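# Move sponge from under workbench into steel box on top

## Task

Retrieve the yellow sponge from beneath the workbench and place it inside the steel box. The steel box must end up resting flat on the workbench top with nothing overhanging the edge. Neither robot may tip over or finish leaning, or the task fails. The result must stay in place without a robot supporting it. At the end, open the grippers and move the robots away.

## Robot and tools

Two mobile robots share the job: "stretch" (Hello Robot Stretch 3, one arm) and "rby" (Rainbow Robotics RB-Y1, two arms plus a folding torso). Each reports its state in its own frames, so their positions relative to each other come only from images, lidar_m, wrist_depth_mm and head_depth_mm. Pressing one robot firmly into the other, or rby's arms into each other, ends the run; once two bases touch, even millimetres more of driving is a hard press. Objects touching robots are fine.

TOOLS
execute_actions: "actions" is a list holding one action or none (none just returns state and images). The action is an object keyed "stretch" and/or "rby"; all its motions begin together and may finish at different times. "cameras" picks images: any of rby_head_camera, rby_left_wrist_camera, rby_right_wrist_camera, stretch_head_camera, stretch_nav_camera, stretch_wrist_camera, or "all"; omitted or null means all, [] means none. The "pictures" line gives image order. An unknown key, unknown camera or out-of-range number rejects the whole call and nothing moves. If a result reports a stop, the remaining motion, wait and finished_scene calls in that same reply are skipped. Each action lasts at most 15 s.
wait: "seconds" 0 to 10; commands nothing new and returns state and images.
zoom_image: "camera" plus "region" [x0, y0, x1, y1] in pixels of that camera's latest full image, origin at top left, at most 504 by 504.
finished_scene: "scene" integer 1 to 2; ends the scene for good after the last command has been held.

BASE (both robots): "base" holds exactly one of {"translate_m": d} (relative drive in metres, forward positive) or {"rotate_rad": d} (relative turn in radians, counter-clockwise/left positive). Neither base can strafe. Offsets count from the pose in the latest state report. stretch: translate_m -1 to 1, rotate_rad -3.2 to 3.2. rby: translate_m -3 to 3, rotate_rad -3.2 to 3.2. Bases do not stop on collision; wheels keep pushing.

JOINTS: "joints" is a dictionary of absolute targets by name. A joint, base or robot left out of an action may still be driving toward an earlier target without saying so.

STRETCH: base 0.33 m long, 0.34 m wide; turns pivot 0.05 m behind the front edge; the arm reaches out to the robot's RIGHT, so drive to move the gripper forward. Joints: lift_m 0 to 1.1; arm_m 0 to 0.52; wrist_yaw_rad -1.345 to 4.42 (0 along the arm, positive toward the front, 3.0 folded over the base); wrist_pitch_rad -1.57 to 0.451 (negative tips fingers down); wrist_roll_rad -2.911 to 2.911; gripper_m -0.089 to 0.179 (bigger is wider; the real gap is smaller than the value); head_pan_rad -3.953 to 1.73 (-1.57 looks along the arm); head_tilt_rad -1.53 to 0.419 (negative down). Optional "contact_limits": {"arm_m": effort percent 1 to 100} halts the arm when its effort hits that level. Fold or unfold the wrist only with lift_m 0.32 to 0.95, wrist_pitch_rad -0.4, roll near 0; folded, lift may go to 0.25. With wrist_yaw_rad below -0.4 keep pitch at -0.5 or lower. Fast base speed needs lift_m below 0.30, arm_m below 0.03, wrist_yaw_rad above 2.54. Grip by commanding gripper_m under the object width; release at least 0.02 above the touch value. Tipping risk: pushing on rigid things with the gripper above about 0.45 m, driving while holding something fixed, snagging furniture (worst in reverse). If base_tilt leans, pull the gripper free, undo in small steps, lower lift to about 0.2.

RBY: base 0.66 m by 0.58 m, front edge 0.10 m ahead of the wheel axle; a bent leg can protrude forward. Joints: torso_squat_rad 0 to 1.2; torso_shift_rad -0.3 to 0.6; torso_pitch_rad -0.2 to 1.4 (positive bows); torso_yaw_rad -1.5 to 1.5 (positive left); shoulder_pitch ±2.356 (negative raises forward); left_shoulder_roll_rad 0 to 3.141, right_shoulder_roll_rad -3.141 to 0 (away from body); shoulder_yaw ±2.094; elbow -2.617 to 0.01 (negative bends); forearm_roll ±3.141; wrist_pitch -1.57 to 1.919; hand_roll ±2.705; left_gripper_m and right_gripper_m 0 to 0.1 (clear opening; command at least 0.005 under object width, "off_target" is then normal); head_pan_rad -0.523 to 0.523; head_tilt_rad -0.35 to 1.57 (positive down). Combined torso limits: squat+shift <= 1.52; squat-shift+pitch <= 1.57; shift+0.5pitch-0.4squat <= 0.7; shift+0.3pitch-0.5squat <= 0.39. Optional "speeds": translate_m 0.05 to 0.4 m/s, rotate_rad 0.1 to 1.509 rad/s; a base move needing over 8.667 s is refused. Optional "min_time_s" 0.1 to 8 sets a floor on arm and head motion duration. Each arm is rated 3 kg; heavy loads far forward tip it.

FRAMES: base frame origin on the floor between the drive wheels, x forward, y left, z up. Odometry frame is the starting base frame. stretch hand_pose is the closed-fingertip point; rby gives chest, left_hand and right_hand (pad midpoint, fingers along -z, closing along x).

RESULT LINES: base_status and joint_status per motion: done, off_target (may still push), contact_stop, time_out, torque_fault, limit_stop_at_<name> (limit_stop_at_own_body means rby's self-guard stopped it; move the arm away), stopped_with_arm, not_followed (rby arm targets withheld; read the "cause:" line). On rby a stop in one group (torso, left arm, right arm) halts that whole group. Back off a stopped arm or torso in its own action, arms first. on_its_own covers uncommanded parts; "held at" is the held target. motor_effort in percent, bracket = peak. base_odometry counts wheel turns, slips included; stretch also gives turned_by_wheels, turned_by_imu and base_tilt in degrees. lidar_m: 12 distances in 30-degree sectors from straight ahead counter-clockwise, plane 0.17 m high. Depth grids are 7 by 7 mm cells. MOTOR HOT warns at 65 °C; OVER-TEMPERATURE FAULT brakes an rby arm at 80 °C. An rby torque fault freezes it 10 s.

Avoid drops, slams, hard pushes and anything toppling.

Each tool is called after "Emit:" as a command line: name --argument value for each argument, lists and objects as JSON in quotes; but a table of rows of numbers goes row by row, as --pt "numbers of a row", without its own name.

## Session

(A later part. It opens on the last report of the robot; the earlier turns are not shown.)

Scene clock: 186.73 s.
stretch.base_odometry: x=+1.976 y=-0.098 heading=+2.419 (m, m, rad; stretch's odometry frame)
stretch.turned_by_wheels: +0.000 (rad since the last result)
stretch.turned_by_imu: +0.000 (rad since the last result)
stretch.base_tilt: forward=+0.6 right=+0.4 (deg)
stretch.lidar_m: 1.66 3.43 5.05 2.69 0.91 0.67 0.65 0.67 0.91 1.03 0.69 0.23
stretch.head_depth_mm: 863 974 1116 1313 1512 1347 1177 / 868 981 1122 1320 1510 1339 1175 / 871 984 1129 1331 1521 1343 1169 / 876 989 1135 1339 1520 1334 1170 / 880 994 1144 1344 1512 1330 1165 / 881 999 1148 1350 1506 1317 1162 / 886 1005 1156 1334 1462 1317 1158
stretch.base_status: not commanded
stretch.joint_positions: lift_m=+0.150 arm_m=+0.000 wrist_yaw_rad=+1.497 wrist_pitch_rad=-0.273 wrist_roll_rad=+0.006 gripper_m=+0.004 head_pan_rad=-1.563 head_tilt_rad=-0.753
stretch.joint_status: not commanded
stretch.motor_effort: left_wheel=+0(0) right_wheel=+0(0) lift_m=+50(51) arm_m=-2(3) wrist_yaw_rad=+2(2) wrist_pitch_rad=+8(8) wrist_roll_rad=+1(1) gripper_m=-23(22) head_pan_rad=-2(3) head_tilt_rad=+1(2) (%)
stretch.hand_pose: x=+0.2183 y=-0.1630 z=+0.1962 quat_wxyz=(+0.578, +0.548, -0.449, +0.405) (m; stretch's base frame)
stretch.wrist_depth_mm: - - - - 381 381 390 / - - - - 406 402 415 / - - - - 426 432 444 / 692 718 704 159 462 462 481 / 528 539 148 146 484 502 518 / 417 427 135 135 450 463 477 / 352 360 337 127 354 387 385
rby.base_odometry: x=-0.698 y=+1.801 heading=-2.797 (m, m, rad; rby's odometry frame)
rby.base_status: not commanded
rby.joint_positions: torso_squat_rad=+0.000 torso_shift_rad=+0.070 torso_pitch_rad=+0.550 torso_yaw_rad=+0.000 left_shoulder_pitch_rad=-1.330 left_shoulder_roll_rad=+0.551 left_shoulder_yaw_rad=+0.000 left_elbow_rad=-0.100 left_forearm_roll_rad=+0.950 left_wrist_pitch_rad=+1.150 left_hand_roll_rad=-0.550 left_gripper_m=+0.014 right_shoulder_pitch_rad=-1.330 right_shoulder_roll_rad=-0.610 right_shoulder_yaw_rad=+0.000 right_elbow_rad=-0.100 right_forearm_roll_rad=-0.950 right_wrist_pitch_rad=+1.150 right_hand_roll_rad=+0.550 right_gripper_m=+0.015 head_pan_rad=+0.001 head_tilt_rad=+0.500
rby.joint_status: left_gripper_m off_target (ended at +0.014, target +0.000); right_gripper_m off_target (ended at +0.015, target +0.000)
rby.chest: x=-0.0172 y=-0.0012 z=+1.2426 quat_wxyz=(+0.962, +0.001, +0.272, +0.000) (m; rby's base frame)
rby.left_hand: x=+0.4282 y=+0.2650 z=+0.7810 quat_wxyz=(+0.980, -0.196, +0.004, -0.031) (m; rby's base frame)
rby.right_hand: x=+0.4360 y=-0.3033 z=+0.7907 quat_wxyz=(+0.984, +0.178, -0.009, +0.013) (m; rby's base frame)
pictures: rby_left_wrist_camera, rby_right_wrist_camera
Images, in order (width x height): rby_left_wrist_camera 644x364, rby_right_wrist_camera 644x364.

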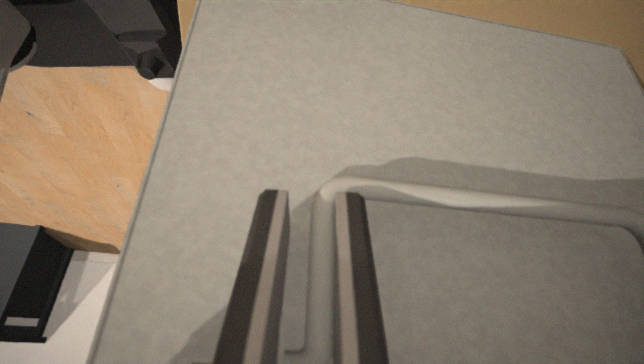

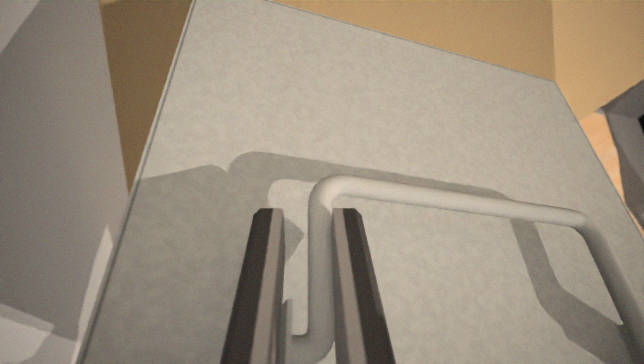

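Emit:
execute_actions --actions '[{"rby":{"joints":{"torso_pitch_rad":0.2}}}]' --cameras '["rby_head_camera"]'

Emit:
execute_actions --actions '[{"rby":{"base":{"translate_m":-0.8},"speeds":{"translate_m":0.2},"joints":{"head_tilt_rad":0.2}}}]' --cameras '[]'

Emit:
execute_actions --actions '[{"rby":{"base":{"rotate_rad":-1.5},"speeds":{"rotate_rad":0.3}}}]' --cameras '["rby_head_camera","stretch_nav_camera"]'

Scene clock: 189.27 s.
stretch.base_odometry: x=+1.976 y=-0.098 heading=+2.419 (m, m, rad; stretch's odometry frame)
stretch.turned_by_wheels: +0.000 (rad since the last result)
stretch.turned_by_imu: +0.000 (rad since the last result)
stretch.base_tilt: forward=+0.7 right=+0.3 (deg)
stretch.lidar_m: 1.65 3.42 5.10 2.68 0.91 0.67 0.65 0.67 0.91 1.03 0.68 0.23
stretch.head_depth_mm: 862 976 1119 1312 1508 1350 1179 / 867 977 1125 1321 1511 1343 1174 / 873 985 1135 1325 1514 1333 1170 / 876 992 1142 1335 1513 1336 1168 / 880 995 1145 1345 1514 1326 1162 / 883 998 1154 1355 1518 1325 1160 / 887 1005 1158 1334 1466 1319 1157
stretch.base_status: not commanded
stretch.joint_positions: lift_m=+0.150 arm_m=+0.000 wrist_yaw_rad=+1.497 wrist_pitch_rad=-0.273 wrist_roll_rad=+0.006 gripper_m=+0.004 head_pan_rad=-1.563 head_tilt_rad=-0.753
stretch.joint_status: not commanded
stretch.motor_effort: left_wheel=+0(0) right_wheel=+0(0) lift_m=+50(50) arm_m=-4(3) wrist_yaw_rad=+2(2) wrist_pitch_rad=+8(8) wrist_roll_rad=+1(1) gripper_m=-23(22) head_pan_rad=-2(3) head_tilt_rad=+2(2) (%)
stretch.hand_pose: x=+0.2183 y=-0.1630 z=+0.1962 quat_wxyz=(+0.578, +0.548, -0.449, +0.405) (m; stretch's base frame)
stretch.wrist_depth_mm: - - - - 382 379 394 / - - - - 404 411 421 / - - - - 429 432 452 / 702 703 655 158 452 468 474 / 519 528 148 146 486 506 511 / 426 426 134 135 457 452 472 / 355 358 341 127 353 386 387
rby.base_odometry: x=-0.698 y=+1.801 heading=-2.797 (m, m, rad; rby's odometry frame)
rby.base_status: not commanded
rby.joint_positions: torso_squat_rad=+0.000 torso_shift_rad=+0.071 torso_pitch_rad=+0.202 torso_yaw_rad=+0.000 left_shoulder_pitch_rad=-1.327 left_shoulder_roll_rad=+0.549 left_shoulder_yaw_rad=+0.000 left_elbow_rad=-0.098 left_forearm_roll_rad=+0.949 left_wrist_pitch_rad=+1.150 left_hand_roll_rad=-0.550 left_gripper_m=+0.013 right_shoulder_pitch_rad=-1.326 right_shoulder_roll_rad=-0.609 right_shoulder_yaw_rad=+0.000 right_elbow_rad=-0.098 right_forearm_roll_rad=-0.949 right_wrist_pitch_rad=+1.150 right_hand_roll_rad=+0.550 right_gripper_m=+0.017 head_pan_rad=+0.001 head_tilt_rad=+0.500
rby.joint_status: all done
rby.chest: x=-0.1162 y=-0.0012 z=+1.2819 quat_wxyz=(+0.995, +0.001, +0.101, +0.000) (m; rby's base frame)
rby.left_hand: x=+0.4585 y=+0.2646 z=+0.9976 quat_wxyz=(+0.966, -0.188, -0.163, -0.064) (m; rby's base frame)
rby.right_hand: x=+0.4618 y=-0.3035 z=+1.0086 quat_wxyz=(+0.968, +0.173, -0.176, +0.043) (m; rby's base frame)
pictures: rby_head_camera
Images, in order (width x height): rby_head_camera 896x504.

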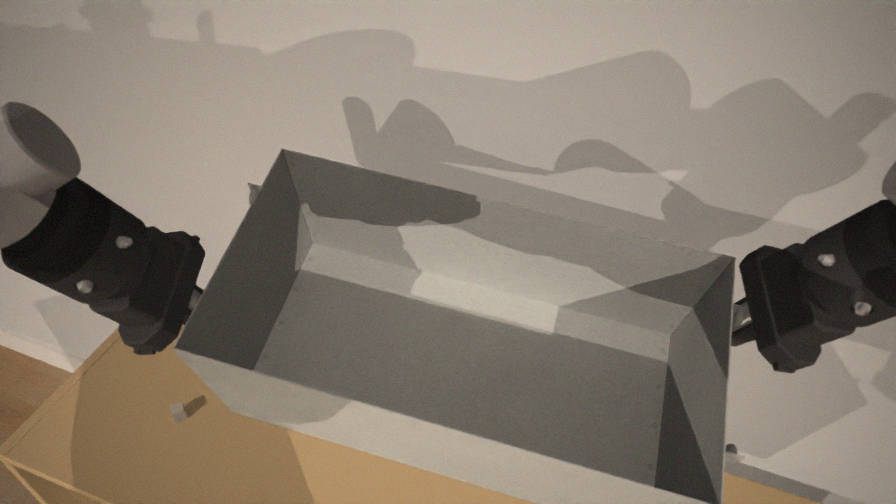

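Scene clock: 194.13 s.
stretch.base_odometry: x=+1.976 y=-0.098 heading=+2.419 (m, m, rad; stretch's odometry frame)
stretch.turned_by_wheels: +0.000 (rad since the last result)
stretch.turned_by_imu: +0.001 (rad since the last result)
stretch.base_tilt: forward=+0.6 right=+0.5 (deg)
stretch.lidar_m: 1.66 2.63 5.07 2.69 0.91 0.67 0.65 0.67 0.91 1.03 0.69 0.23
stretch.head_depth_mm: 864 972 1117 1310 1510 1352 1177 / 868 982 1126 1319 1510 1348 1178 / 872 984 1133 1327 1523 1338 1173 / 876 989 1134 1336 1523 1333 1168 / 881 992 1146 1349 1516 1329 1160 / 883 999 1148 1355 1507 1320 1159 / 886 1005 1153 1328 1460 1320 1151
stretch.base_status: not commanded
stretch.joint_positions: lift_m=+0.150 arm_m=+0.000 wrist_yaw_rad=+1.497 wrist_pitch_rad=-0.273 wrist_roll_rad=+0.006 gripper_m=+0.004 head_pan_rad=-1.563 head_tilt_rad=-0.753
stretch.joint_status: not commanded
stretch.motor_effort: left_wheel=+0(0) right_wheel=+0(0) lift_m=+50(51) arm_m=-3(4) wrist_yaw_rad=+2(1) wrist_pitch_rad=+8(8) wrist_roll_rad=+1(1) gripper_m=-22(22) head_pan_rad=-2(3) head_tilt_rad=+2(2) (%)
stretch.hand_pose: x=+0.2183 y=-0.1630 z=+0.1962 quat_wxyz=(+0.578, +0.548, -0.449, +0.405) (m; stretch's base frame)
stretch.wrist_depth_mm: - - - - 383 381 392 / - - - - 402 407 422 / 985 - - - 423 439 438 / 703 711 693 159 462 476 471 / 527 531 150 145 486 512 521 / 418 426 134 135 453 459 483 / 349 355 339 127 362 386 387
rby.base_odometry: x=+0.055 y=+2.071 heading=-2.797 (m, m, rad; rby's odometry frame)
rby.base_status: done
rby.joint_positions: torso_squat_rad=+0.000 torso_shift_rad=+0.071 torso_pitch_rad=+0.202 torso_yaw_rad=+0.000 left_shoulder_pitch_rad=-1.327 left_shoulder_roll_rad=+0.549 left_shoulder_yaw_rad=+0.000 left_elbow_rad=-0.098 left_forearm_roll_rad=+0.949 left_wrist_pitch_rad=+1.150 left_hand_roll_rad=-0.550 left_gripper_m=+0.013 right_shoulder_pitch_rad=-1.326 right_shoulder_roll_rad=-0.608 right_shoulder_yaw_rad=+0.000 right_elbow_rad=-0.098 right_forearm_roll_rad=-0.949 right_wrist_pitch_rad=+1.150 right_hand_roll_rad=+0.550 right_gripper_m=+0.017 head_pan_rad=+0.001 head_tilt_rad=+0.200
rby.joint_status: all done
rby.chest: x=-0.1162 y=-0.0012 z=+1.2818 quat_wxyz=(+0.995, +0.001, +0.101, +0.000) (m; rby's base frame)
rby.left_hand: x=+0.4584 y=+0.2646 z=+0.9973 quat_wxyz=(+0.966, -0.188, -0.163, -0.064) (m; rby's base frame)
rby.right_hand: x=+0.4616 y=-0.3035 z=+1.0083 quat_wxyz=(+0.968, +0.173, -0.176, +0.043) (m; rby's base frame)
pictures: none
No camera images: the call's "cameras" was empty. Leave "cameras" out to get every camera's image.

Scene clock: 200.07 s.
stretch.base_odometry: x=+1.976 y=-0.098 heading=+2.419 (m, m, rad; stretch's odometry frame)
stretch.turned_by_wheels: +0.000 (rad since the last result)
stretch.turned_by_imu: +0.001 (rad since the last result)
stretch.base_tilt: forward=+0.7 right=+0.4 (deg)
stretch.lidar_m: 1.66 2.90 3.14 2.68 0.91 0.67 0.65 0.67 0.91 1.03 0.69 0.23
stretch.head_depth_mm: 865 973 1117 1315 1513 1349 1176 / 868 981 1124 1326 1508 1345 1176 / 871 987 1130 1327 1516 1340 1172 / 872 987 1140 1341 1510 1340 1168 / 878 993 1148 1346 1510 1331 1161 / 883 1001 1156 1352 1508 1318 1157 / 887 1005 1151 1332 1466 1323 1150
stretch.base_status: not commanded
stretch.joint_positions: lift_m=+0.150 arm_m=+0.000 wrist_yaw_rad=+1.497 wrist_pitch_rad=-0.273 wrist_roll_rad=+0.006 gripper_m=+0.004 head_pan_rad=-1.563 head_tilt_rad=-0.753
stretch.joint_status: not commanded
stretch.motor_effort: left_wheel=+0(0) right_wheel=+0(0) lift_m=+50(51) arm_m=-3(3) wrist_yaw_rad=+2(3) wrist_pitch_rad=+8(8) wrist_roll_rad=+1(1) gripper_m=-22(23) head_pan_rad=-2(3) head_tilt_rad=+1(2) (%)
stretch.hand_pose: x=+0.2183 y=-0.1630 z=+0.1962 quat_wxyz=(+0.578, +0.548, -0.449, +0.405) (m; stretch's base frame)
stretch.wrist_depth_mm: - - - - 378 374 390 / - - - - 402 408 420 / 993 - - - 424 434 443 / 685 695 685 159 453 466 477 / 528 535 149 146 489 504 519 / 424 431 134 135 467 459 477 / 353 362 340 127 362 383 387
rby.base_odometry: x=+0.055 y=+2.071 heading=+1.986 (m, m, rad; rby's odometry frame)
rby.base_status: done
rby.joint_positions: torso_squat_rad=+0.000 torso_shift_rad=+0.071 torso_pitch_rad=+0.202 torso_yaw_rad=+0.000 left_shoulder_pitch_rad=-1.327 left_shoulder_roll_rad=+0.549 left_shoulder_yaw_rad=-0.001 left_elbow_rad=-0.098 left_forearm_roll_rad=+0.949 left_wrist_pitch_rad=+1.150 left_hand_roll_rad=-0.550 left_gripper_m=+0.013 right_shoulder_pitch_rad=-1.326 right_shoulder_roll_rad=-0.608 right_shoulder_yaw_rad=+0.000 right_elbow_rad=-0.098 right_forearm_roll_rad=-0.949 right_wrist_pitch_rad=+1.150 right_hand_roll_rad=+0.550 right_gripper_m=+0.017 head_pan_rad=+0.001 head_tilt_rad=+0.200
rby.joint_status: not commanded
rby.chest: x=-0.1161 y=-0.0012 z=+1.2818 quat_wxyz=(+0.995, +0.001, +0.101, +0.000) (m; rby's base frame)
rby.left_hand: x=+0.4584 y=+0.2645 z=+0.9973 quat_wxyz=(+0.966, -0.188, -0.163, -0.064) (m; rby's base frame)
rby.right_hand: x=+0.4616 y=-0.3035 z=+1.0083 quat_wxyz=(+0.968, +0.173, -0.176, +0.043) (m; rby's base frame)
pictures: rby_head_camera, stretch_nav_camera (sideways: a quarter turn counterclockwise sets it upright)
Images, in order (width x height): rby_head_camera 896x504, stretch_nav_camera 672x504.

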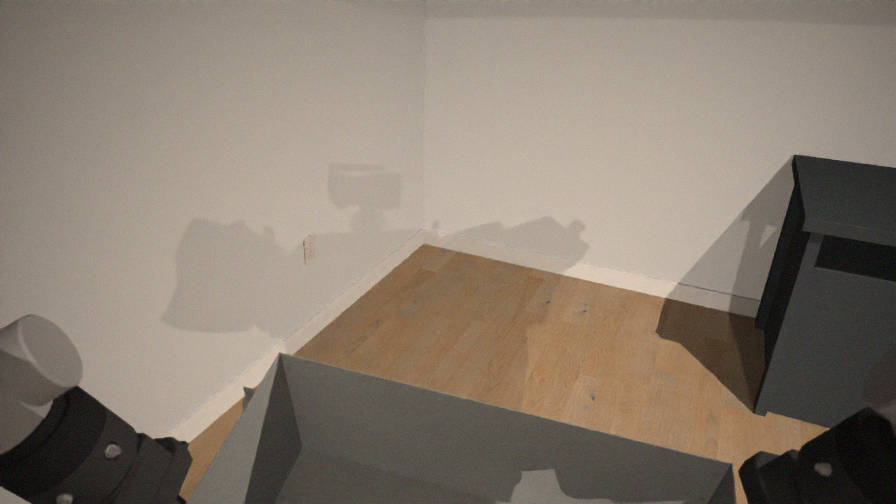

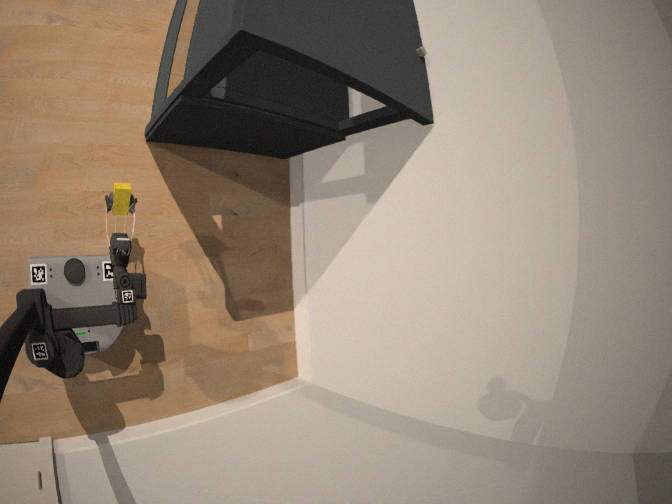

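Emit:
execute_actions --actions '[{"rby":{"base":{"rotate_rad":-1.55},"speeds":{"rotate_rad":0.3}}}]' --cameras '["rby_head_camera"]'

Emit:
execute_actions --actions '[{"rby":{"base":{"translate_m":1.3},"speeds":{"translate_m":0.2}}}]' --cameras '[]'

Emit:
execute_actions --actions '[{"rby":{"base":{"rotate_rad":1.48},"speeds":{"rotate_rad":0.3}}}]' --cameras '["rby_head_camera","stretch_nav_camera"]'

Scene clock: 206.87 s.
stretch.base_odometry: x=+1.976 y=-0.098 heading=+2.419 (m, m, rad; stretch's odometry frame)
stretch.turned_by_wheels: +0.000 (rad since the last result)
stretch.turned_by_imu: +0.001 (rad since the last result)
stretch.base_tilt: forward=+0.6 right=+0.3 (deg)
stretch.lidar_m: 1.66 3.09 5.08 2.69 0.91 0.67 0.65 0.67 0.91 1.03 0.69 0.23
stretch.head_depth_mm: 865 976 1121 1312 1506 1349 1183 / 870 980 1123 1322 1507 1343 1175 / 870 984 1129 1330 1519 1337 1170 / 876 988 1136 1336 1524 1334 1168 / 878 993 1148 1347 1514 1328 1162 / 882 999 1151 1356 1512 1324 1158 / 887 1001 1159 1330 1458 1322 1155
stretch.base_status: not commanded
stretch.joint_positions: lift_m=+0.150 arm_m=+0.000 wrist_yaw_rad=+1.497 wrist_pitch_rad=-0.273 wrist_roll_rad=+0.006 gripper_m=+0.004 head_pan_rad=-1.563 head_tilt_rad=-0.753
stretch.joint_status: not commanded
stretch.motor_effort: left_wheel=+0(0) right_wheel=+0(0) lift_m=+50(51) arm_m=-3(4) wrist_yaw_rad=+2(2) wrist_pitch_rad=+8(8) wrist_roll_rad=+1(1) gripper_m=-22(23) head_pan_rad=-2(3) head_tilt_rad=+2(2) (%)
stretch.hand_pose: x=+0.2183 y=-0.1630 z=+0.1962 quat_wxyz=(+0.578, +0.548, -0.449, +0.405) (m; stretch's base frame)
stretch.wrist_depth_mm: - - - - 380 379 388 / - - - - 404 406 413 / - - - - 425 421 445 / 709 715 683 159 452 461 481 / 522 533 149 146 483 510 522 / 422 429 134 135 457 457 468 / 355 361 338 127 357 382 388
rby.base_odometry: x=+0.055 y=+2.071 heading=+0.436 (m, m, rad; rby's odometry frame)
rby.base_status: done
rby.joint_positions: torso_squat_rad=+0.000 torso_shift_rad=+0.071 torso_pitch_rad=+0.202 torso_yaw_rad=+0.000 left_shoulder_pitch_rad=-1.327 left_shoulder_roll_rad=+0.549 left_shoulder_yaw_rad=-0.001 left_elbow_rad=-0.098 left_forearm_roll_rad=+0.949 left_wrist_pitch_rad=+1.150 left_hand_roll_rad=-0.550 left_gripper_m=+0.013 right_shoulder_pitch_rad=-1.326 right_shoulder_roll_rad=-0.608 right_shoulder_yaw_rad=+0.000 right_elbow_rad=-0.098 right_forearm_roll_rad=-0.949 right_wrist_pitch_rad=+1.150 right_hand_roll_rad=+0.550 right_gripper_m=+0.017 head_pan_rad=+0.001 head_tilt_rad=+0.200
rby.joint_status: not commanded
rby.chest: x=-0.1161 y=-0.0012 z=+1.2818 quat_wxyz=(+0.995, +0.001, +0.101, +0.000) (m; rby's base frame)
rby.left_hand: x=+0.4584 y=+0.2646 z=+0.9972 quat_wxyz=(+0.966, -0.188, -0.163, -0.064) (m; rby's base frame)
rby.right_hand: x=+0.4616 y=-0.3035 z=+1.0083 quat_wxyz=(+0.968, +0.173, -0.176, +0.043) (m; rby's base frame)
pictures: rby_head_camera
Images, in order (width x height): rby_head_camera 896x504.

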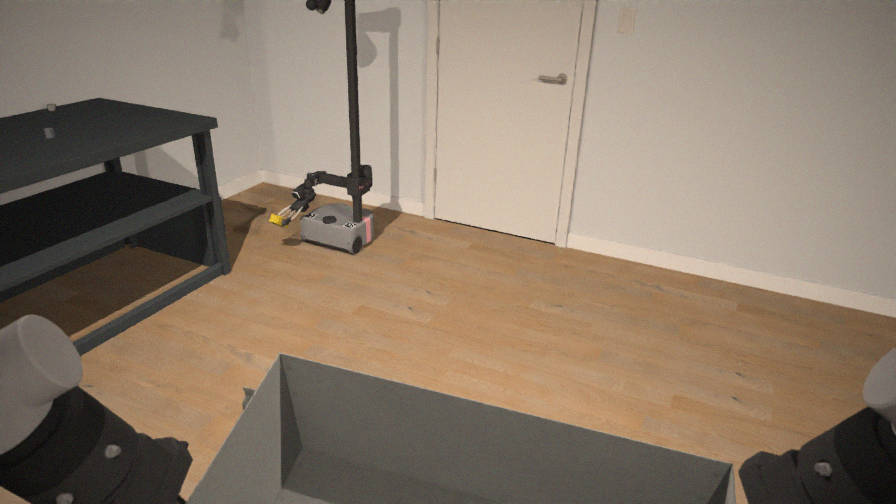

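Scene clock: 214.17 s.
stretch.base_odometry: x=+1.976 y=-0.098 heading=+2.419 (m, m, rad; stretch's odometry frame)
stretch.turned_by_wheels: +0.000 (rad since the last result)
stretch.turned_by_imu: +0.001 (rad since the last result)
stretch.base_tilt: forward=+0.6 right=+0.2 (deg)
stretch.lidar_m: 1.66 1.78 1.85 2.68 0.91 0.67 0.65 0.67 0.91 1.03 0.68 0.23
stretch.head_depth_mm: 865 977 1119 1313 1510 1353 1178 / 866 978 1122 1318 1503 1347 1173 / 871 983 1133 1330 1512 1341 1167 / 876 990 1137 1341 1517 1336 1168 / 879 992 1148 1343 1513 1327 1165 / 884 1003 1152 1356 1511 1326 1156 / 889 1004 1155 1336 1463 1316 1155
stretch.base_status: not commanded
stretch.joint_positions: lift_m=+0.150 arm_m=+0.000 wrist_yaw_rad=+1.497 wrist_pitch_rad=-0.273 wrist_roll_rad=+0.006 gripper_m=+0.004 head_pan_rad=-1.563 head_tilt_rad=-0.753
stretch.joint_status: not commanded
stretch.motor_effort: left_wheel=+0(0) right_wheel=+0(0) lift_m=+50(51) arm_m=-4(3) wrist_yaw_rad=+2(2) wrist_pitch_rad=+8(8) wrist_roll_rad=+1(1) gripper_m=-23(23) head_pan_rad=-3(2) head_tilt_rad=+1(2) (%)
stretch.hand_pose: x=+0.2183 y=-0.1630 z=+0.1962 quat_wxyz=(+0.578, +0.548, -0.449, +0.405) (m; stretch's base frame)
stretch.wrist_depth_mm: - - - - 381 385 392 / - - - - 397 405 412 / - - - - 434 436 447 / 688 717 675 159 455 462 480 / 517 546 150 146 494 508 526 / 425 427 134 135 451 456 468 / 350 361 340 127 360 386 387
rby.base_odometry: x=+1.234 y=+2.620 heading=+0.436 (m, m, rad; rby's odometry frame)
rby.base_status: done
rby.joint_positions: torso_squat_rad=+0.000 torso_shift_rad=+0.071 torso_pitch_rad=+0.203 torso_yaw_rad=+0.000 left_shoulder_pitch_rad=-1.327 left_shoulder_roll_rad=+0.549 left_shoulder_yaw_rad=-0.001 left_elbow_rad=-0.098 left_forearm_roll_rad=+0.949 left_wrist_pitch_rad=+1.150 left_hand_roll_rad=-0.550 left_gripper_m=+0.013 right_shoulder_pitch_rad=-1.326 right_shoulder_roll_rad=-0.608 right_shoulder_yaw_rad=+0.000 right_elbow_rad=-0.098 right_forearm_roll_rad=-0.949 right_wrist_pitch_rad=+1.150 right_hand_roll_rad=+0.550 right_gripper_m=+0.017 head_pan_rad=+0.001 head_tilt_rad=+0.200
rby.joint_status: not commanded
rby.chest: x=-0.1160 y=-0.0012 z=+1.2818 quat_wxyz=(+0.995, +0.001, +0.101, +0.000) (m; rby's base frame)
rby.left_hand: x=+0.4585 y=+0.2646 z=+0.9972 quat_wxyz=(+0.966, -0.188, -0.163, -0.064) (m; rby's base frame)
rby.right_hand: x=+0.4617 y=-0.3035 z=+1.0082 quat_wxyz=(+0.968, +0.173, -0.176, +0.043) (m; rby's base frame)
pictures: none
No camera images: the call's "cameras" was empty. Leave "cameras" out to get every camera's image.

Scene clock: 220.03 s.
stretch.base_odometry: x=+1.976 y=-0.098 heading=+2.419 (m, m, rad; stretch's odometry frame)
stretch.turned_by_wheels: +0.000 (rad since the last result)
stretch.turned_by_imu: +0.001 (rad since the last result)
stretch.base_tilt: forward=+0.7 right=+0.2 (deg)
stretch.lidar_m: 1.66 1.75 1.64 2.68 0.91 0.67 0.65 0.67 0.91 1.03 0.68 0.23
stretch.head_depth_mm: 865 976 1118 1315 1502 1348 1177 / 868 977 1126 1319 1510 1343 1175 / 872 984 1130 1332 1518 1343 1171 / 876 989 1138 1338 1515 1334 1166 / 878 995 1144 1351 1511 1328 1162 / 883 999 1149 1353 1509 1316 1157 / 888 1002 1158 1330 1463 1313 1156
stretch.base_status: not commanded
stretch.joint_positions: lift_m=+0.150 arm_m=+0.000 wrist_yaw_rad=+1.497 wrist_pitch_rad=-0.273 wrist_roll_rad=+0.006 gripper_m=+0.004 head_pan_rad=-1.563 head_tilt_rad=-0.753
stretch.joint_status: not commanded
stretch.motor_effort: left_wheel=+0(0) right_wheel=+0(0) lift_m=+50(51) arm_m=-4(3) wrist_yaw_rad=+2(2) wrist_pitch_rad=+8(8) wrist_roll_rad=+1(1) gripper_m=-22(23) head_pan_rad=-2(2) head_tilt_rad=+2(2) (%)
stretch.hand_pose: x=+0.2183 y=-0.1630 z=+0.1962 quat_wxyz=(+0.578, +0.548, -0.449, +0.405) (m; stretch's base frame)
stretch.wrist_depth_mm: - - - - 380 380 388 / - - - - 402 407 418 / - - - - 431 430 449 / 690 721 682 158 458 462 474 / 518 535 150 146 486 507 523 / 421 429 134 136 454 462 470 / 356 363 342 127 353 386 388
rby.base_odometry: x=+1.234 y=+2.620 heading=+1.916 (m, m, rad; rby's odometry frame)
rby.base_status: done
rby.joint_positions: torso_squat_rad=+0.000 torso_shift_rad=+0.071 torso_pitch_rad=+0.203 torso_yaw_rad=+0.000 left_shoulder_pitch_rad=-1.327 left_shoulder_roll_rad=+0.549 left_shoulder_yaw_rad=-0.001 left_elbow_rad=-0.098 left_forearm_roll_rad=+0.949 left_wrist_pitch_rad=+1.150 left_hand_roll_rad=-0.550 left_gripper_m=+0.013 right_shoulder_pitch_rad=-1.326 right_shoulder_roll_rad=-0.608 right_shoulder_yaw_rad=+0.000 right_elbow_rad=-0.098 right_forearm_roll_rad=-0.949 right_wrist_pitch_rad=+1.150 right_hand_roll_rad=+0.550 right_gripper_m=+0.017 head_pan_rad=+0.001 head_tilt_rad=+0.200
rby.joint_status: not commanded
rby.chest: x=-0.1161 y=-0.0012 z=+1.2818 quat_wxyz=(+0.995, +0.001, +0.101, +0.000) (m; rby's base frame)
rby.left_hand: x=+0.4584 y=+0.2646 z=+0.9972 quat_wxyz=(+0.966, -0.188, -0.163, -0.064) (m; rby's base frame)
rby.right_hand: x=+0.4617 y=-0.3035 z=+1.0082 quat_wxyz=(+0.968, +0.173, -0.176, +0.043) (m; rby's base frame)
pictures: rby_head_camera, stretch_nav_camera (sideways: a quarter turn counterclockwise sets it upright)
Images, in order (width x height): rby_head_camera 896x504, stretch_nav_camera 672x504.

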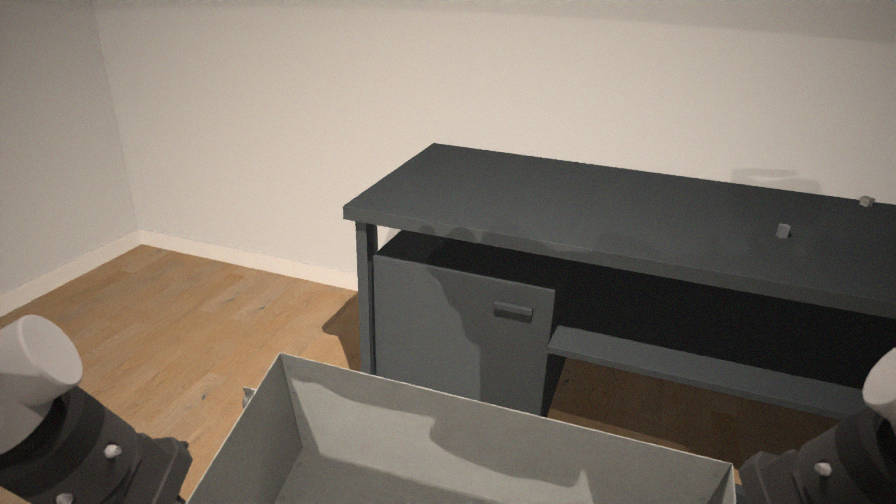

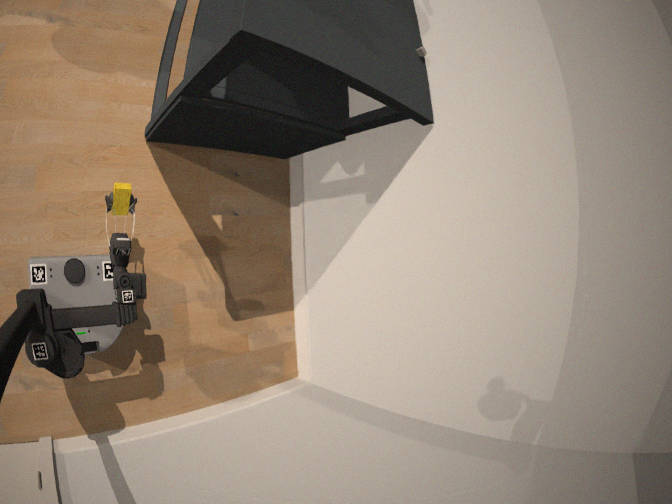

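Emit:
execute_actions --actions '[{"rby":{"base":{"rotate_rad":-0.32},"speeds":{"rotate_rad":0.25},"joints":{"torso_yaw_rad":0.32}}}]' --cameras '[]'

Emit:
execute_actions --actions '[{"rby":{"base":{"translate_m":0.7},"speeds":{"translate_m":0.2},"joints":{"head_tilt_rad":0.45}}}]' --cameras '["rby_head_camera","rby_left_wrist_camera","rby_right_wrist_camera"]'

Scene clock: 222.97 s.
stretch.base_odometry: x=+1.976 y=-0.098 heading=+2.419 (m, m, rad; stretch's odometry frame)
stretch.turned_by_wheels: +0.000 (rad since the last result)
stretch.turned_by_imu: +0.000 (rad since the last result)
stretch.base_tilt: forward=+0.7 right=+0.4 (deg)
stretch.lidar_m: 1.66 1.82 1.68 2.68 0.91 0.67 0.65 0.67 0.91 1.03 0.68 0.23
stretch.head_depth_mm: 864 975 1119 1314 1506 1345 1182 / 869 980 1124 1325 1508 1347 1171 / 870 984 1134 1330 1518 1340 1173 / 875 988 1134 1340 1520 1335 1167 / 878 997 1143 1343 1514 1330 1164 / 883 1000 1148 1355 1507 1318 1158 / 886 1002 1156 1329 1460 1318 1155
stretch.base_status: not commanded
stretch.joint_positions: lift_m=+0.150 arm_m=+0.000 wrist_yaw_rad=+1.497 wrist_pitch_rad=-0.273 wrist_roll_rad=+0.006 gripper_m=+0.004 head_pan_rad=-1.563 head_tilt_rad=-0.753
stretch.joint_status: not commanded
stretch.motor_effort: left_wheel=+0(0) right_wheel=+0(0) lift_m=+51(51) arm_m=-3(3) wrist_yaw_rad=+2(2) wrist_pitch_rad=+8(8) wrist_roll_rad=+1(1) gripper_m=-22(22) head_pan_rad=-3(2) head_tilt_rad=+1(2) (%)
stretch.hand_pose: x=+0.2183 y=-0.1630 z=+0.1962 quat_wxyz=(+0.578, +0.548, -0.449, +0.405) (m; stretch's base frame)
stretch.wrist_depth_mm: - - - - 384 379 390 / - - - - 401 402 418 / - - - - 432 432 448 / 692 716 697 159 461 464 476 / 522 533 150 146 487 493 511 / 419 423 135 134 459 468 473 / 355 357 336 127 354 385 387
rby.base_odometry: x=+1.234 y=+2.620 heading=+1.596 (m, m, rad; rby's odometry frame)
rby.base_status: done
rby.joint_positions: torso_squat_rad=+0.000 torso_shift_rad=+0.071 torso_pitch_rad=+0.203 torso_yaw_rad=+0.320 left_shoulder_pitch_rad=-1.327 left_shoulder_roll_rad=+0.549 left_shoulder_yaw_rad=-0.001 left_elbow_rad=-0.098 left_forearm_roll_rad=+0.949 left_wrist_pitch_rad=+1.150 left_hand_roll_rad=-0.550 left_gripper_m=+0.013 right_shoulder_pitch_rad=-1.326 right_shoulder_roll_rad=-0.609 right_shoulder_yaw_rad=+0.001 right_elbow_rad=-0.098 right_forearm_roll_rad=-0.949 right_wrist_pitch_rad=+1.150 right_hand_roll_rad=+0.550 right_gripper_m=+0.017 head_pan_rad=+0.001 head_tilt_rad=+0.200
rby.joint_status: all done
rby.chest: x=-0.1161 y=-0.0009 z=+1.2818 quat_wxyz=(+0.982, +0.017, +0.100, +0.158) (m; rby's base frame)
rby.left_hand: x=+0.3458 y=+0.4461 z=+1.0203 quat_wxyz=(+0.970, -0.130, -0.188, +0.082) (m; rby's base frame)
rby.right_hand: x=+0.5241 y=-0.0929 z=+0.9959 quat_wxyz=(+0.944, +0.229, -0.148, +0.188) (m; rby's base frame)
pictures: none
No camera images: the call's "cameras" was empty. Leave "cameras" out to get every camera's image.

Scene clock: 227.33 s.
stretch.base_odometry: x=+1.976 y=-0.098 heading=+2.419 (m, m, rad; stretch's odometry frame)
stretch.turned_by_wheels: +0.000 (rad since the last result)
stretch.turned_by_imu: +0.001 (rad since the last result)
stretch.base_tilt: forward=+0.6 right=+0.3 (deg)
stretch.lidar_m: 1.66 1.25 5.06 2.68 0.91 0.67 0.65 0.67 0.91 1.03 0.69 0.23
stretch.head_depth_mm: 866 978 1121 1316 1506 1346 1179 / 868 978 1124 1316 1514 1343 1175 / 874 982 1131 1331 1515 1341 1167 / 874 989 1136 1334 1517 1335 1165 / 877 994 1148 1344 1512 1328 1160 / 886 1001 1152 1353 1508 1324 1161 / 887 1000 1158 1335 1469 1316 1155
stretch.base_status: not commanded
stretch.joint_positions: lift_m=+0.150 arm_m=+0.000 wrist_yaw_rad=+1.497 wrist_pitch_rad=-0.273 wrist_roll_rad=+0.006 gripper_m=+0.004 head_pan_rad=-1.563 head_tilt_rad=-0.753
stretch.joint_status: not commanded
stretch.motor_effort: left_wheel=+0(0) right_wheel=+0(0) lift_m=+50(51) arm_m=-3(3) wrist_yaw_rad=+2(2) wrist_pitch_rad=+8(8) wrist_roll_rad=+1(1) gripper_m=-23(23) head_pan_rad=-2(3) head_tilt_rad=+1(2) (%)
stretch.hand_pose: x=+0.2183 y=-0.1630 z=+0.1962 quat_wxyz=(+0.578, +0.548, -0.449, +0.405) (m; stretch's base frame)
stretch.wrist_depth_mm: - - - - 380 379 386 / - - - - 400 403 414 / - - - - 430 434 444 / 697 701 668 158 448 462 479 / 519 528 150 146 482 509 522 / 421 426 135 135 458 455 471 / 352 358 338 127 361 382 387
rby.base_odometry: x=+1.216 y=+3.320 heading=+1.597 (m, m, rad; rby's odometry frame)
rby.base_status: done
rby.joint_positions: torso_squat_rad=+0.000 torso_shift_rad=+0.071 torso_pitch_rad=+0.203 torso_yaw_rad=+0.320 left_shoulder_pitch_rad=-1.327 left_shoulder_roll_rad=+0.549 left_shoulder_yaw_rad=-0.001 left_elbow_rad=-0.098 left_forearm_roll_rad=+0.949 left_wrist_pitch_rad=+1.150 left_hand_roll_rad=-0.550 left_gripper_m=+0.013 right_shoulder_pitch_rad=-1.326 right_shoulder_roll_rad=-0.609 right_shoulder_yaw_rad=+0.001 right_elbow_rad=-0.098 right_forearm_roll_rad=-0.949 right_wrist_pitch_rad=+1.150 right_hand_roll_rad=+0.550 right_gripper_m=+0.017 head_pan_rad=+0.001 head_tilt_rad=+0.450
rby.joint_status: all done
rby.chest: x=-0.1161 y=-0.0009 z=+1.2818 quat_wxyz=(+0.982, +0.017, +0.100, +0.159) (m; rby's base frame)
rby.left_hand: x=+0.3459 y=+0.4461 z=+1.0203 quat_wxyz=(+0.970, -0.130, -0.188, +0.082) (m; rby's base frame)
rby.right_hand: x=+0.5241 y=-0.0929 z=+0.9959 quat_wxyz=(+0.944, +0.229, -0.148, +0.188) (m; rby's base frame)
pictures: rby_head_camera, rby_left_wrist_camera, rby_right_wrist_camera
Images, in order (width x height): rby_head_camera 896x504, rby_left_wrist_camera 644x364, rby_right_wrist_camera 644x364.

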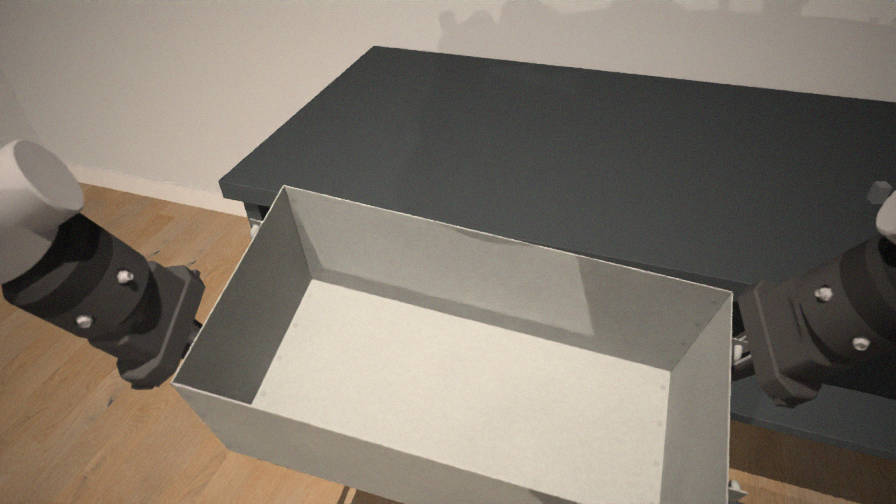

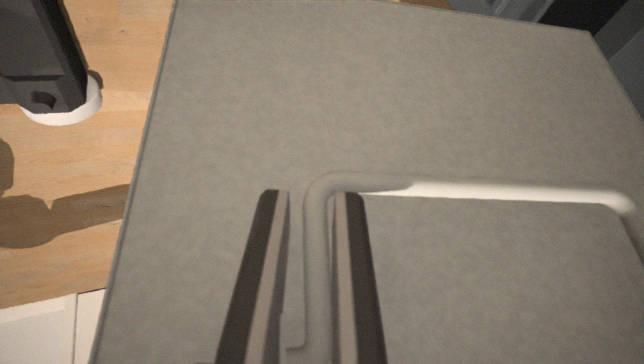

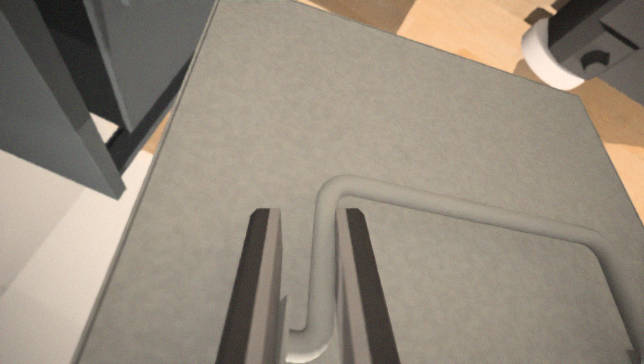

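Emit:
execute_actions --actions '[{"rby":{"base":{"translate_m":0.3},"speeds":{"translate_m":0.15},"joints":{"torso_yaw_rad":0.2,"head_tilt_rad":0.6}}}]' --cameras '["rby_head_camera","rby_left_wrist_camera","rby_right_wrist_camera"]'

Scene clock: 230.43 s.
stretch.base_odometry: x=+1.976 y=-0.098 heading=+2.419 (m, m, rad; stretch's odometry frame)
stretch.turned_by_wheels: +0.000 (rad since the last result)
stretch.turned_by_imu: +0.000 (rad since the last result)
stretch.base_tilt: forward=+0.5 right=+0.2 (deg)
stretch.lidar_m: 1.15 1.16 5.07 2.68 0.91 0.67 0.65 0.67 0.91 1.03 0.68 0.23
stretch.head_depth_mm: 866 977 1120 1312 1508 1352 1181 / 870 977 1127 1321 1510 1347 1175 / 873 984 1131 1333 1520 1336 1174 / 875 992 1137 1335 1521 1332 1169 / 880 994 1141 1349 1515 1333 1164 / 882 998 1154 1357 1505 1327 1162 / 886 1001 1157 1333 1464 1320 1154
stretch.base_status: not commanded
stretch.joint_positions: lift_m=+0.150 arm_m=+0.000 wrist_yaw_rad=+1.497 wrist_pitch_rad=-0.273 wrist_roll_rad=+0.006 gripper_m=+0.004 head_pan_rad=-1.563 head_tilt_rad=-0.753
stretch.joint_status: not commanded
stretch.motor_effort: left_wheel=+0(0) right_wheel=+0(0) lift_m=+50(51) arm_m=-3(3) wrist_yaw_rad=+2(2) wrist_pitch_rad=+8(8) wrist_roll_rad=+1(1) gripper_m=-21(23) head_pan_rad=-3(3) head_tilt_rad=+2(2) (%)
stretch.hand_pose: x=+0.2183 y=-0.1630 z=+0.1962 quat_wxyz=(+0.578, +0.548, -0.449, +0.405) (m; stretch's base frame)
stretch.wrist_depth_mm: - - - - 383 382 395 / - 999 - - 402 402 417 / - - - - 427 435 448 / 684 693 681 158 452 465 468 / 522 533 149 146 486 494 510 / 421 428 134 135 454 459 477 / 360 361 338 127 354 384 389
rby.base_odometry: x=+1.208 y=+3.620 heading=+1.598 (m, m, rad; rby's odometry frame)
rby.base_status: done
rby.joint_positions: torso_squat_rad=+0.000 torso_shift_rad=+0.071 torso_pitch_rad=+0.203 torso_yaw_rad=+0.200 left_shoulder_pitch_rad=-1.327 left_shoulder_roll_rad=+0.549 left_shoulder_yaw_rad=-0.001 left_elbow_rad=-0.098 left_forearm_roll_rad=+0.949 left_wrist_pitch_rad=+1.150 left_hand_roll_rad=-0.550 left_gripper_m=+0.013 right_shoulder_pitch_rad=-1.326 right_shoulder_roll_rad=-0.609 right_shoulder_yaw_rad=+0.001 right_elbow_rad=-0.098 right_forearm_roll_rad=-0.949 right_wrist_pitch_rad=+1.150 right_hand_roll_rad=+0.550 right_gripper_m=+0.017 head_pan_rad=+0.001 head_tilt_rad=+0.600
rby.joint_status: all done
rby.chest: x=-0.1161 y=-0.0011 z=+1.2818 quat_wxyz=(+0.990, +0.011, +0.101, +0.099) (m; rby's base frame)
rby.left_hand: x=+0.3947 y=+0.3823 z=+1.0103 quat_wxyz=(+0.972, -0.152, -0.179, +0.028) (m; rby's base frame)
rby.right_hand: x=+0.5085 y=-0.1743 z=+0.9989 quat_wxyz=(+0.956, +0.208, -0.159, +0.134) (m; rby's base frame)
pictures: rby_head_camera, rby_left_wrist_camera, rby_right_wrist_camera
Images, in order (width x height): rby_head_camera 896x504, rby_left_wrist_camera 644x364, rby_right_wrist_camera 644x364.

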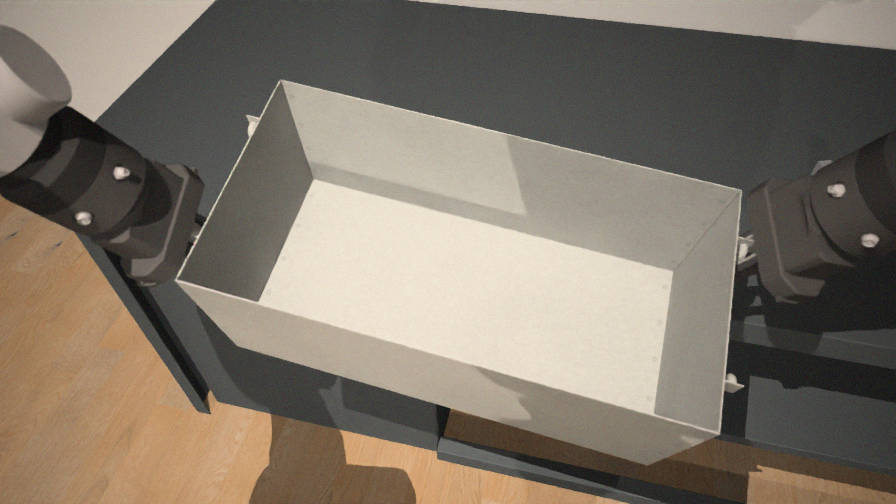

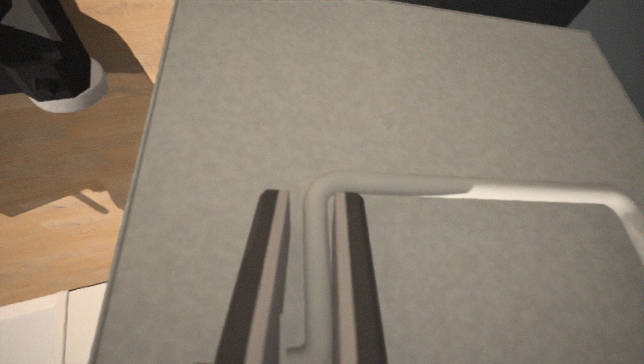

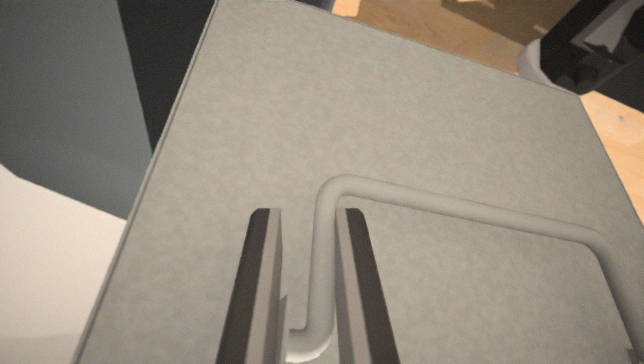

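Emit:
execute_actions --actions '[{"rby":{"base":{"translate_m":0.25},"speeds":{"translate_m":0.12},"joints":{"head_tilt_rad":0.8}}}]' --cameras '["rby_head_camera","rby_left_wrist_camera","rby_right_wrist_camera"]'

Scene clock: 233.43 s.
stretch.base_odometry: x=+1.976 y=-0.098 heading=+2.419 (m, m, rad; stretch's odometry frame)
stretch.turned_by_wheels: +0.000 (rad since the last result)
stretch.turned_by_imu: +0.000 (rad since the last result)
stretch.base_tilt: forward=+0.6 right=+0.4 (deg)
stretch.lidar_m: 1.12 1.22 5.06 2.68 0.91 0.67 0.65 0.67 0.91 1.03 0.69 0.23
stretch.head_depth_mm: 864 976 1115 1317 1507 1353 1182 / 868 978 1126 1324 1508 1343 1175 / 873 986 1130 1333 1522 1335 1171 / 876 990 1138 1334 1512 1329 1168 / 879 990 1147 1346 1511 1331 1160 / 881 998 1151 1362 1512 1319 1159 / 885 1005 1157 1330 1467 1314 1154
stretch.base_status: not commanded
stretch.joint_positions: lift_m=+0.150 arm_m=+0.000 wrist_yaw_rad=+1.497 wrist_pitch_rad=-0.273 wrist_roll_rad=+0.006 gripper_m=+0.004 head_pan_rad=-1.563 head_tilt_rad=-0.753
stretch.joint_status: not commanded
stretch.motor_effort: left_wheel=+0(0) right_wheel=+0(0) lift_m=+50(51) arm_m=-4(3) wrist_yaw_rad=+1(3) wrist_pitch_rad=+8(8) wrist_roll_rad=+1(1) gripper_m=-23(22) head_pan_rad=-2(3) head_tilt_rad=+2(2) (%)
stretch.hand_pose: x=+0.2183 y=-0.1630 z=+0.1962 quat_wxyz=(+0.578, +0.548, -0.449, +0.405) (m; stretch's base frame)
stretch.wrist_depth_mm: - - - - 387 384 385 / - - - - 404 409 416 / 997 - - - 430 433 448 / 697 698 683 159 453 464 478 / 532 528 149 145 489 499 516 / 429 432 135 135 458 465 473 / 356 362 338 127 360 380 389
rby.base_odometry: x=+1.201 y=+3.870 heading=+1.599 (m, m, rad; rby's odometry frame)
rby.base_status: done
rby.joint_positions: torso_squat_rad=+0.000 torso_shift_rad=+0.071 torso_pitch_rad=+0.202 torso_yaw_rad=+0.200 left_shoulder_pitch_rad=-1.327 left_shoulder_roll_rad=+0.549 left_shoulder_yaw_rad=-0.001 left_elbow_rad=-0.098 left_forearm_roll_rad=+0.949 left_wrist_pitch_rad=+1.150 left_hand_roll_rad=-0.550 left_gripper_m=+0.013 right_shoulder_pitch_rad=-1.326 right_shoulder_roll_rad=-0.609 right_shoulder_yaw_rad=+0.001 right_elbow_rad=-0.098 right_forearm_roll_rad=-0.949 right_wrist_pitch_rad=+1.150 right_hand_roll_rad=+0.550 right_gripper_m=+0.020 head_pan_rad=+0.001 head_tilt_rad=+0.800
rby.joint_status: all done
rby.chest: x=-0.1161 y=-0.0011 z=+1.2818 quat_wxyz=(+0.990, +0.011, +0.100, +0.099) (m; rby's base frame)
rby.left_hand: x=+0.3946 y=+0.3824 z=+1.0104 quat_wxyz=(+0.972, -0.152, -0.179, +0.028) (m; rby's base frame)
rby.right_hand: x=+0.5085 y=-0.1743 z=+0.9991 quat_wxyz=(+0.956, +0.208, -0.159, +0.134) (m; rby's base frame)
pictures: rby_head_camera, rby_left_wrist_camera, rby_right_wrist_camera
Images, in order (width x height): rby_head_camera 896x504, rby_left_wrist_camera 644x364, rby_right_wrist_camera 644x364.

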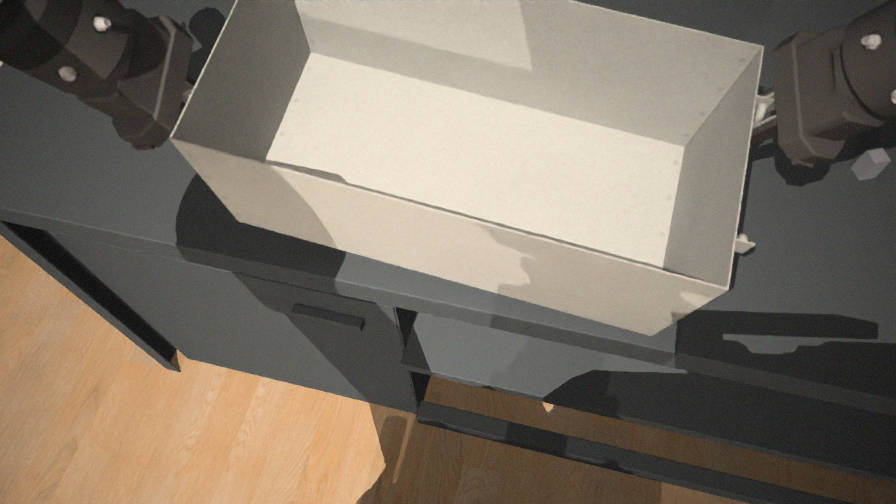

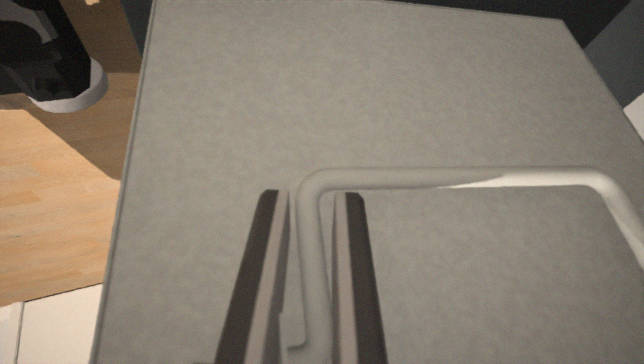

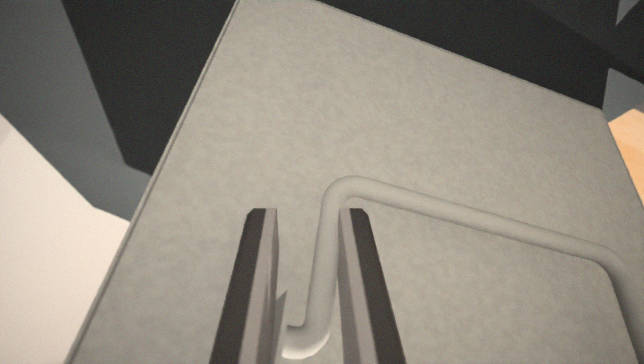

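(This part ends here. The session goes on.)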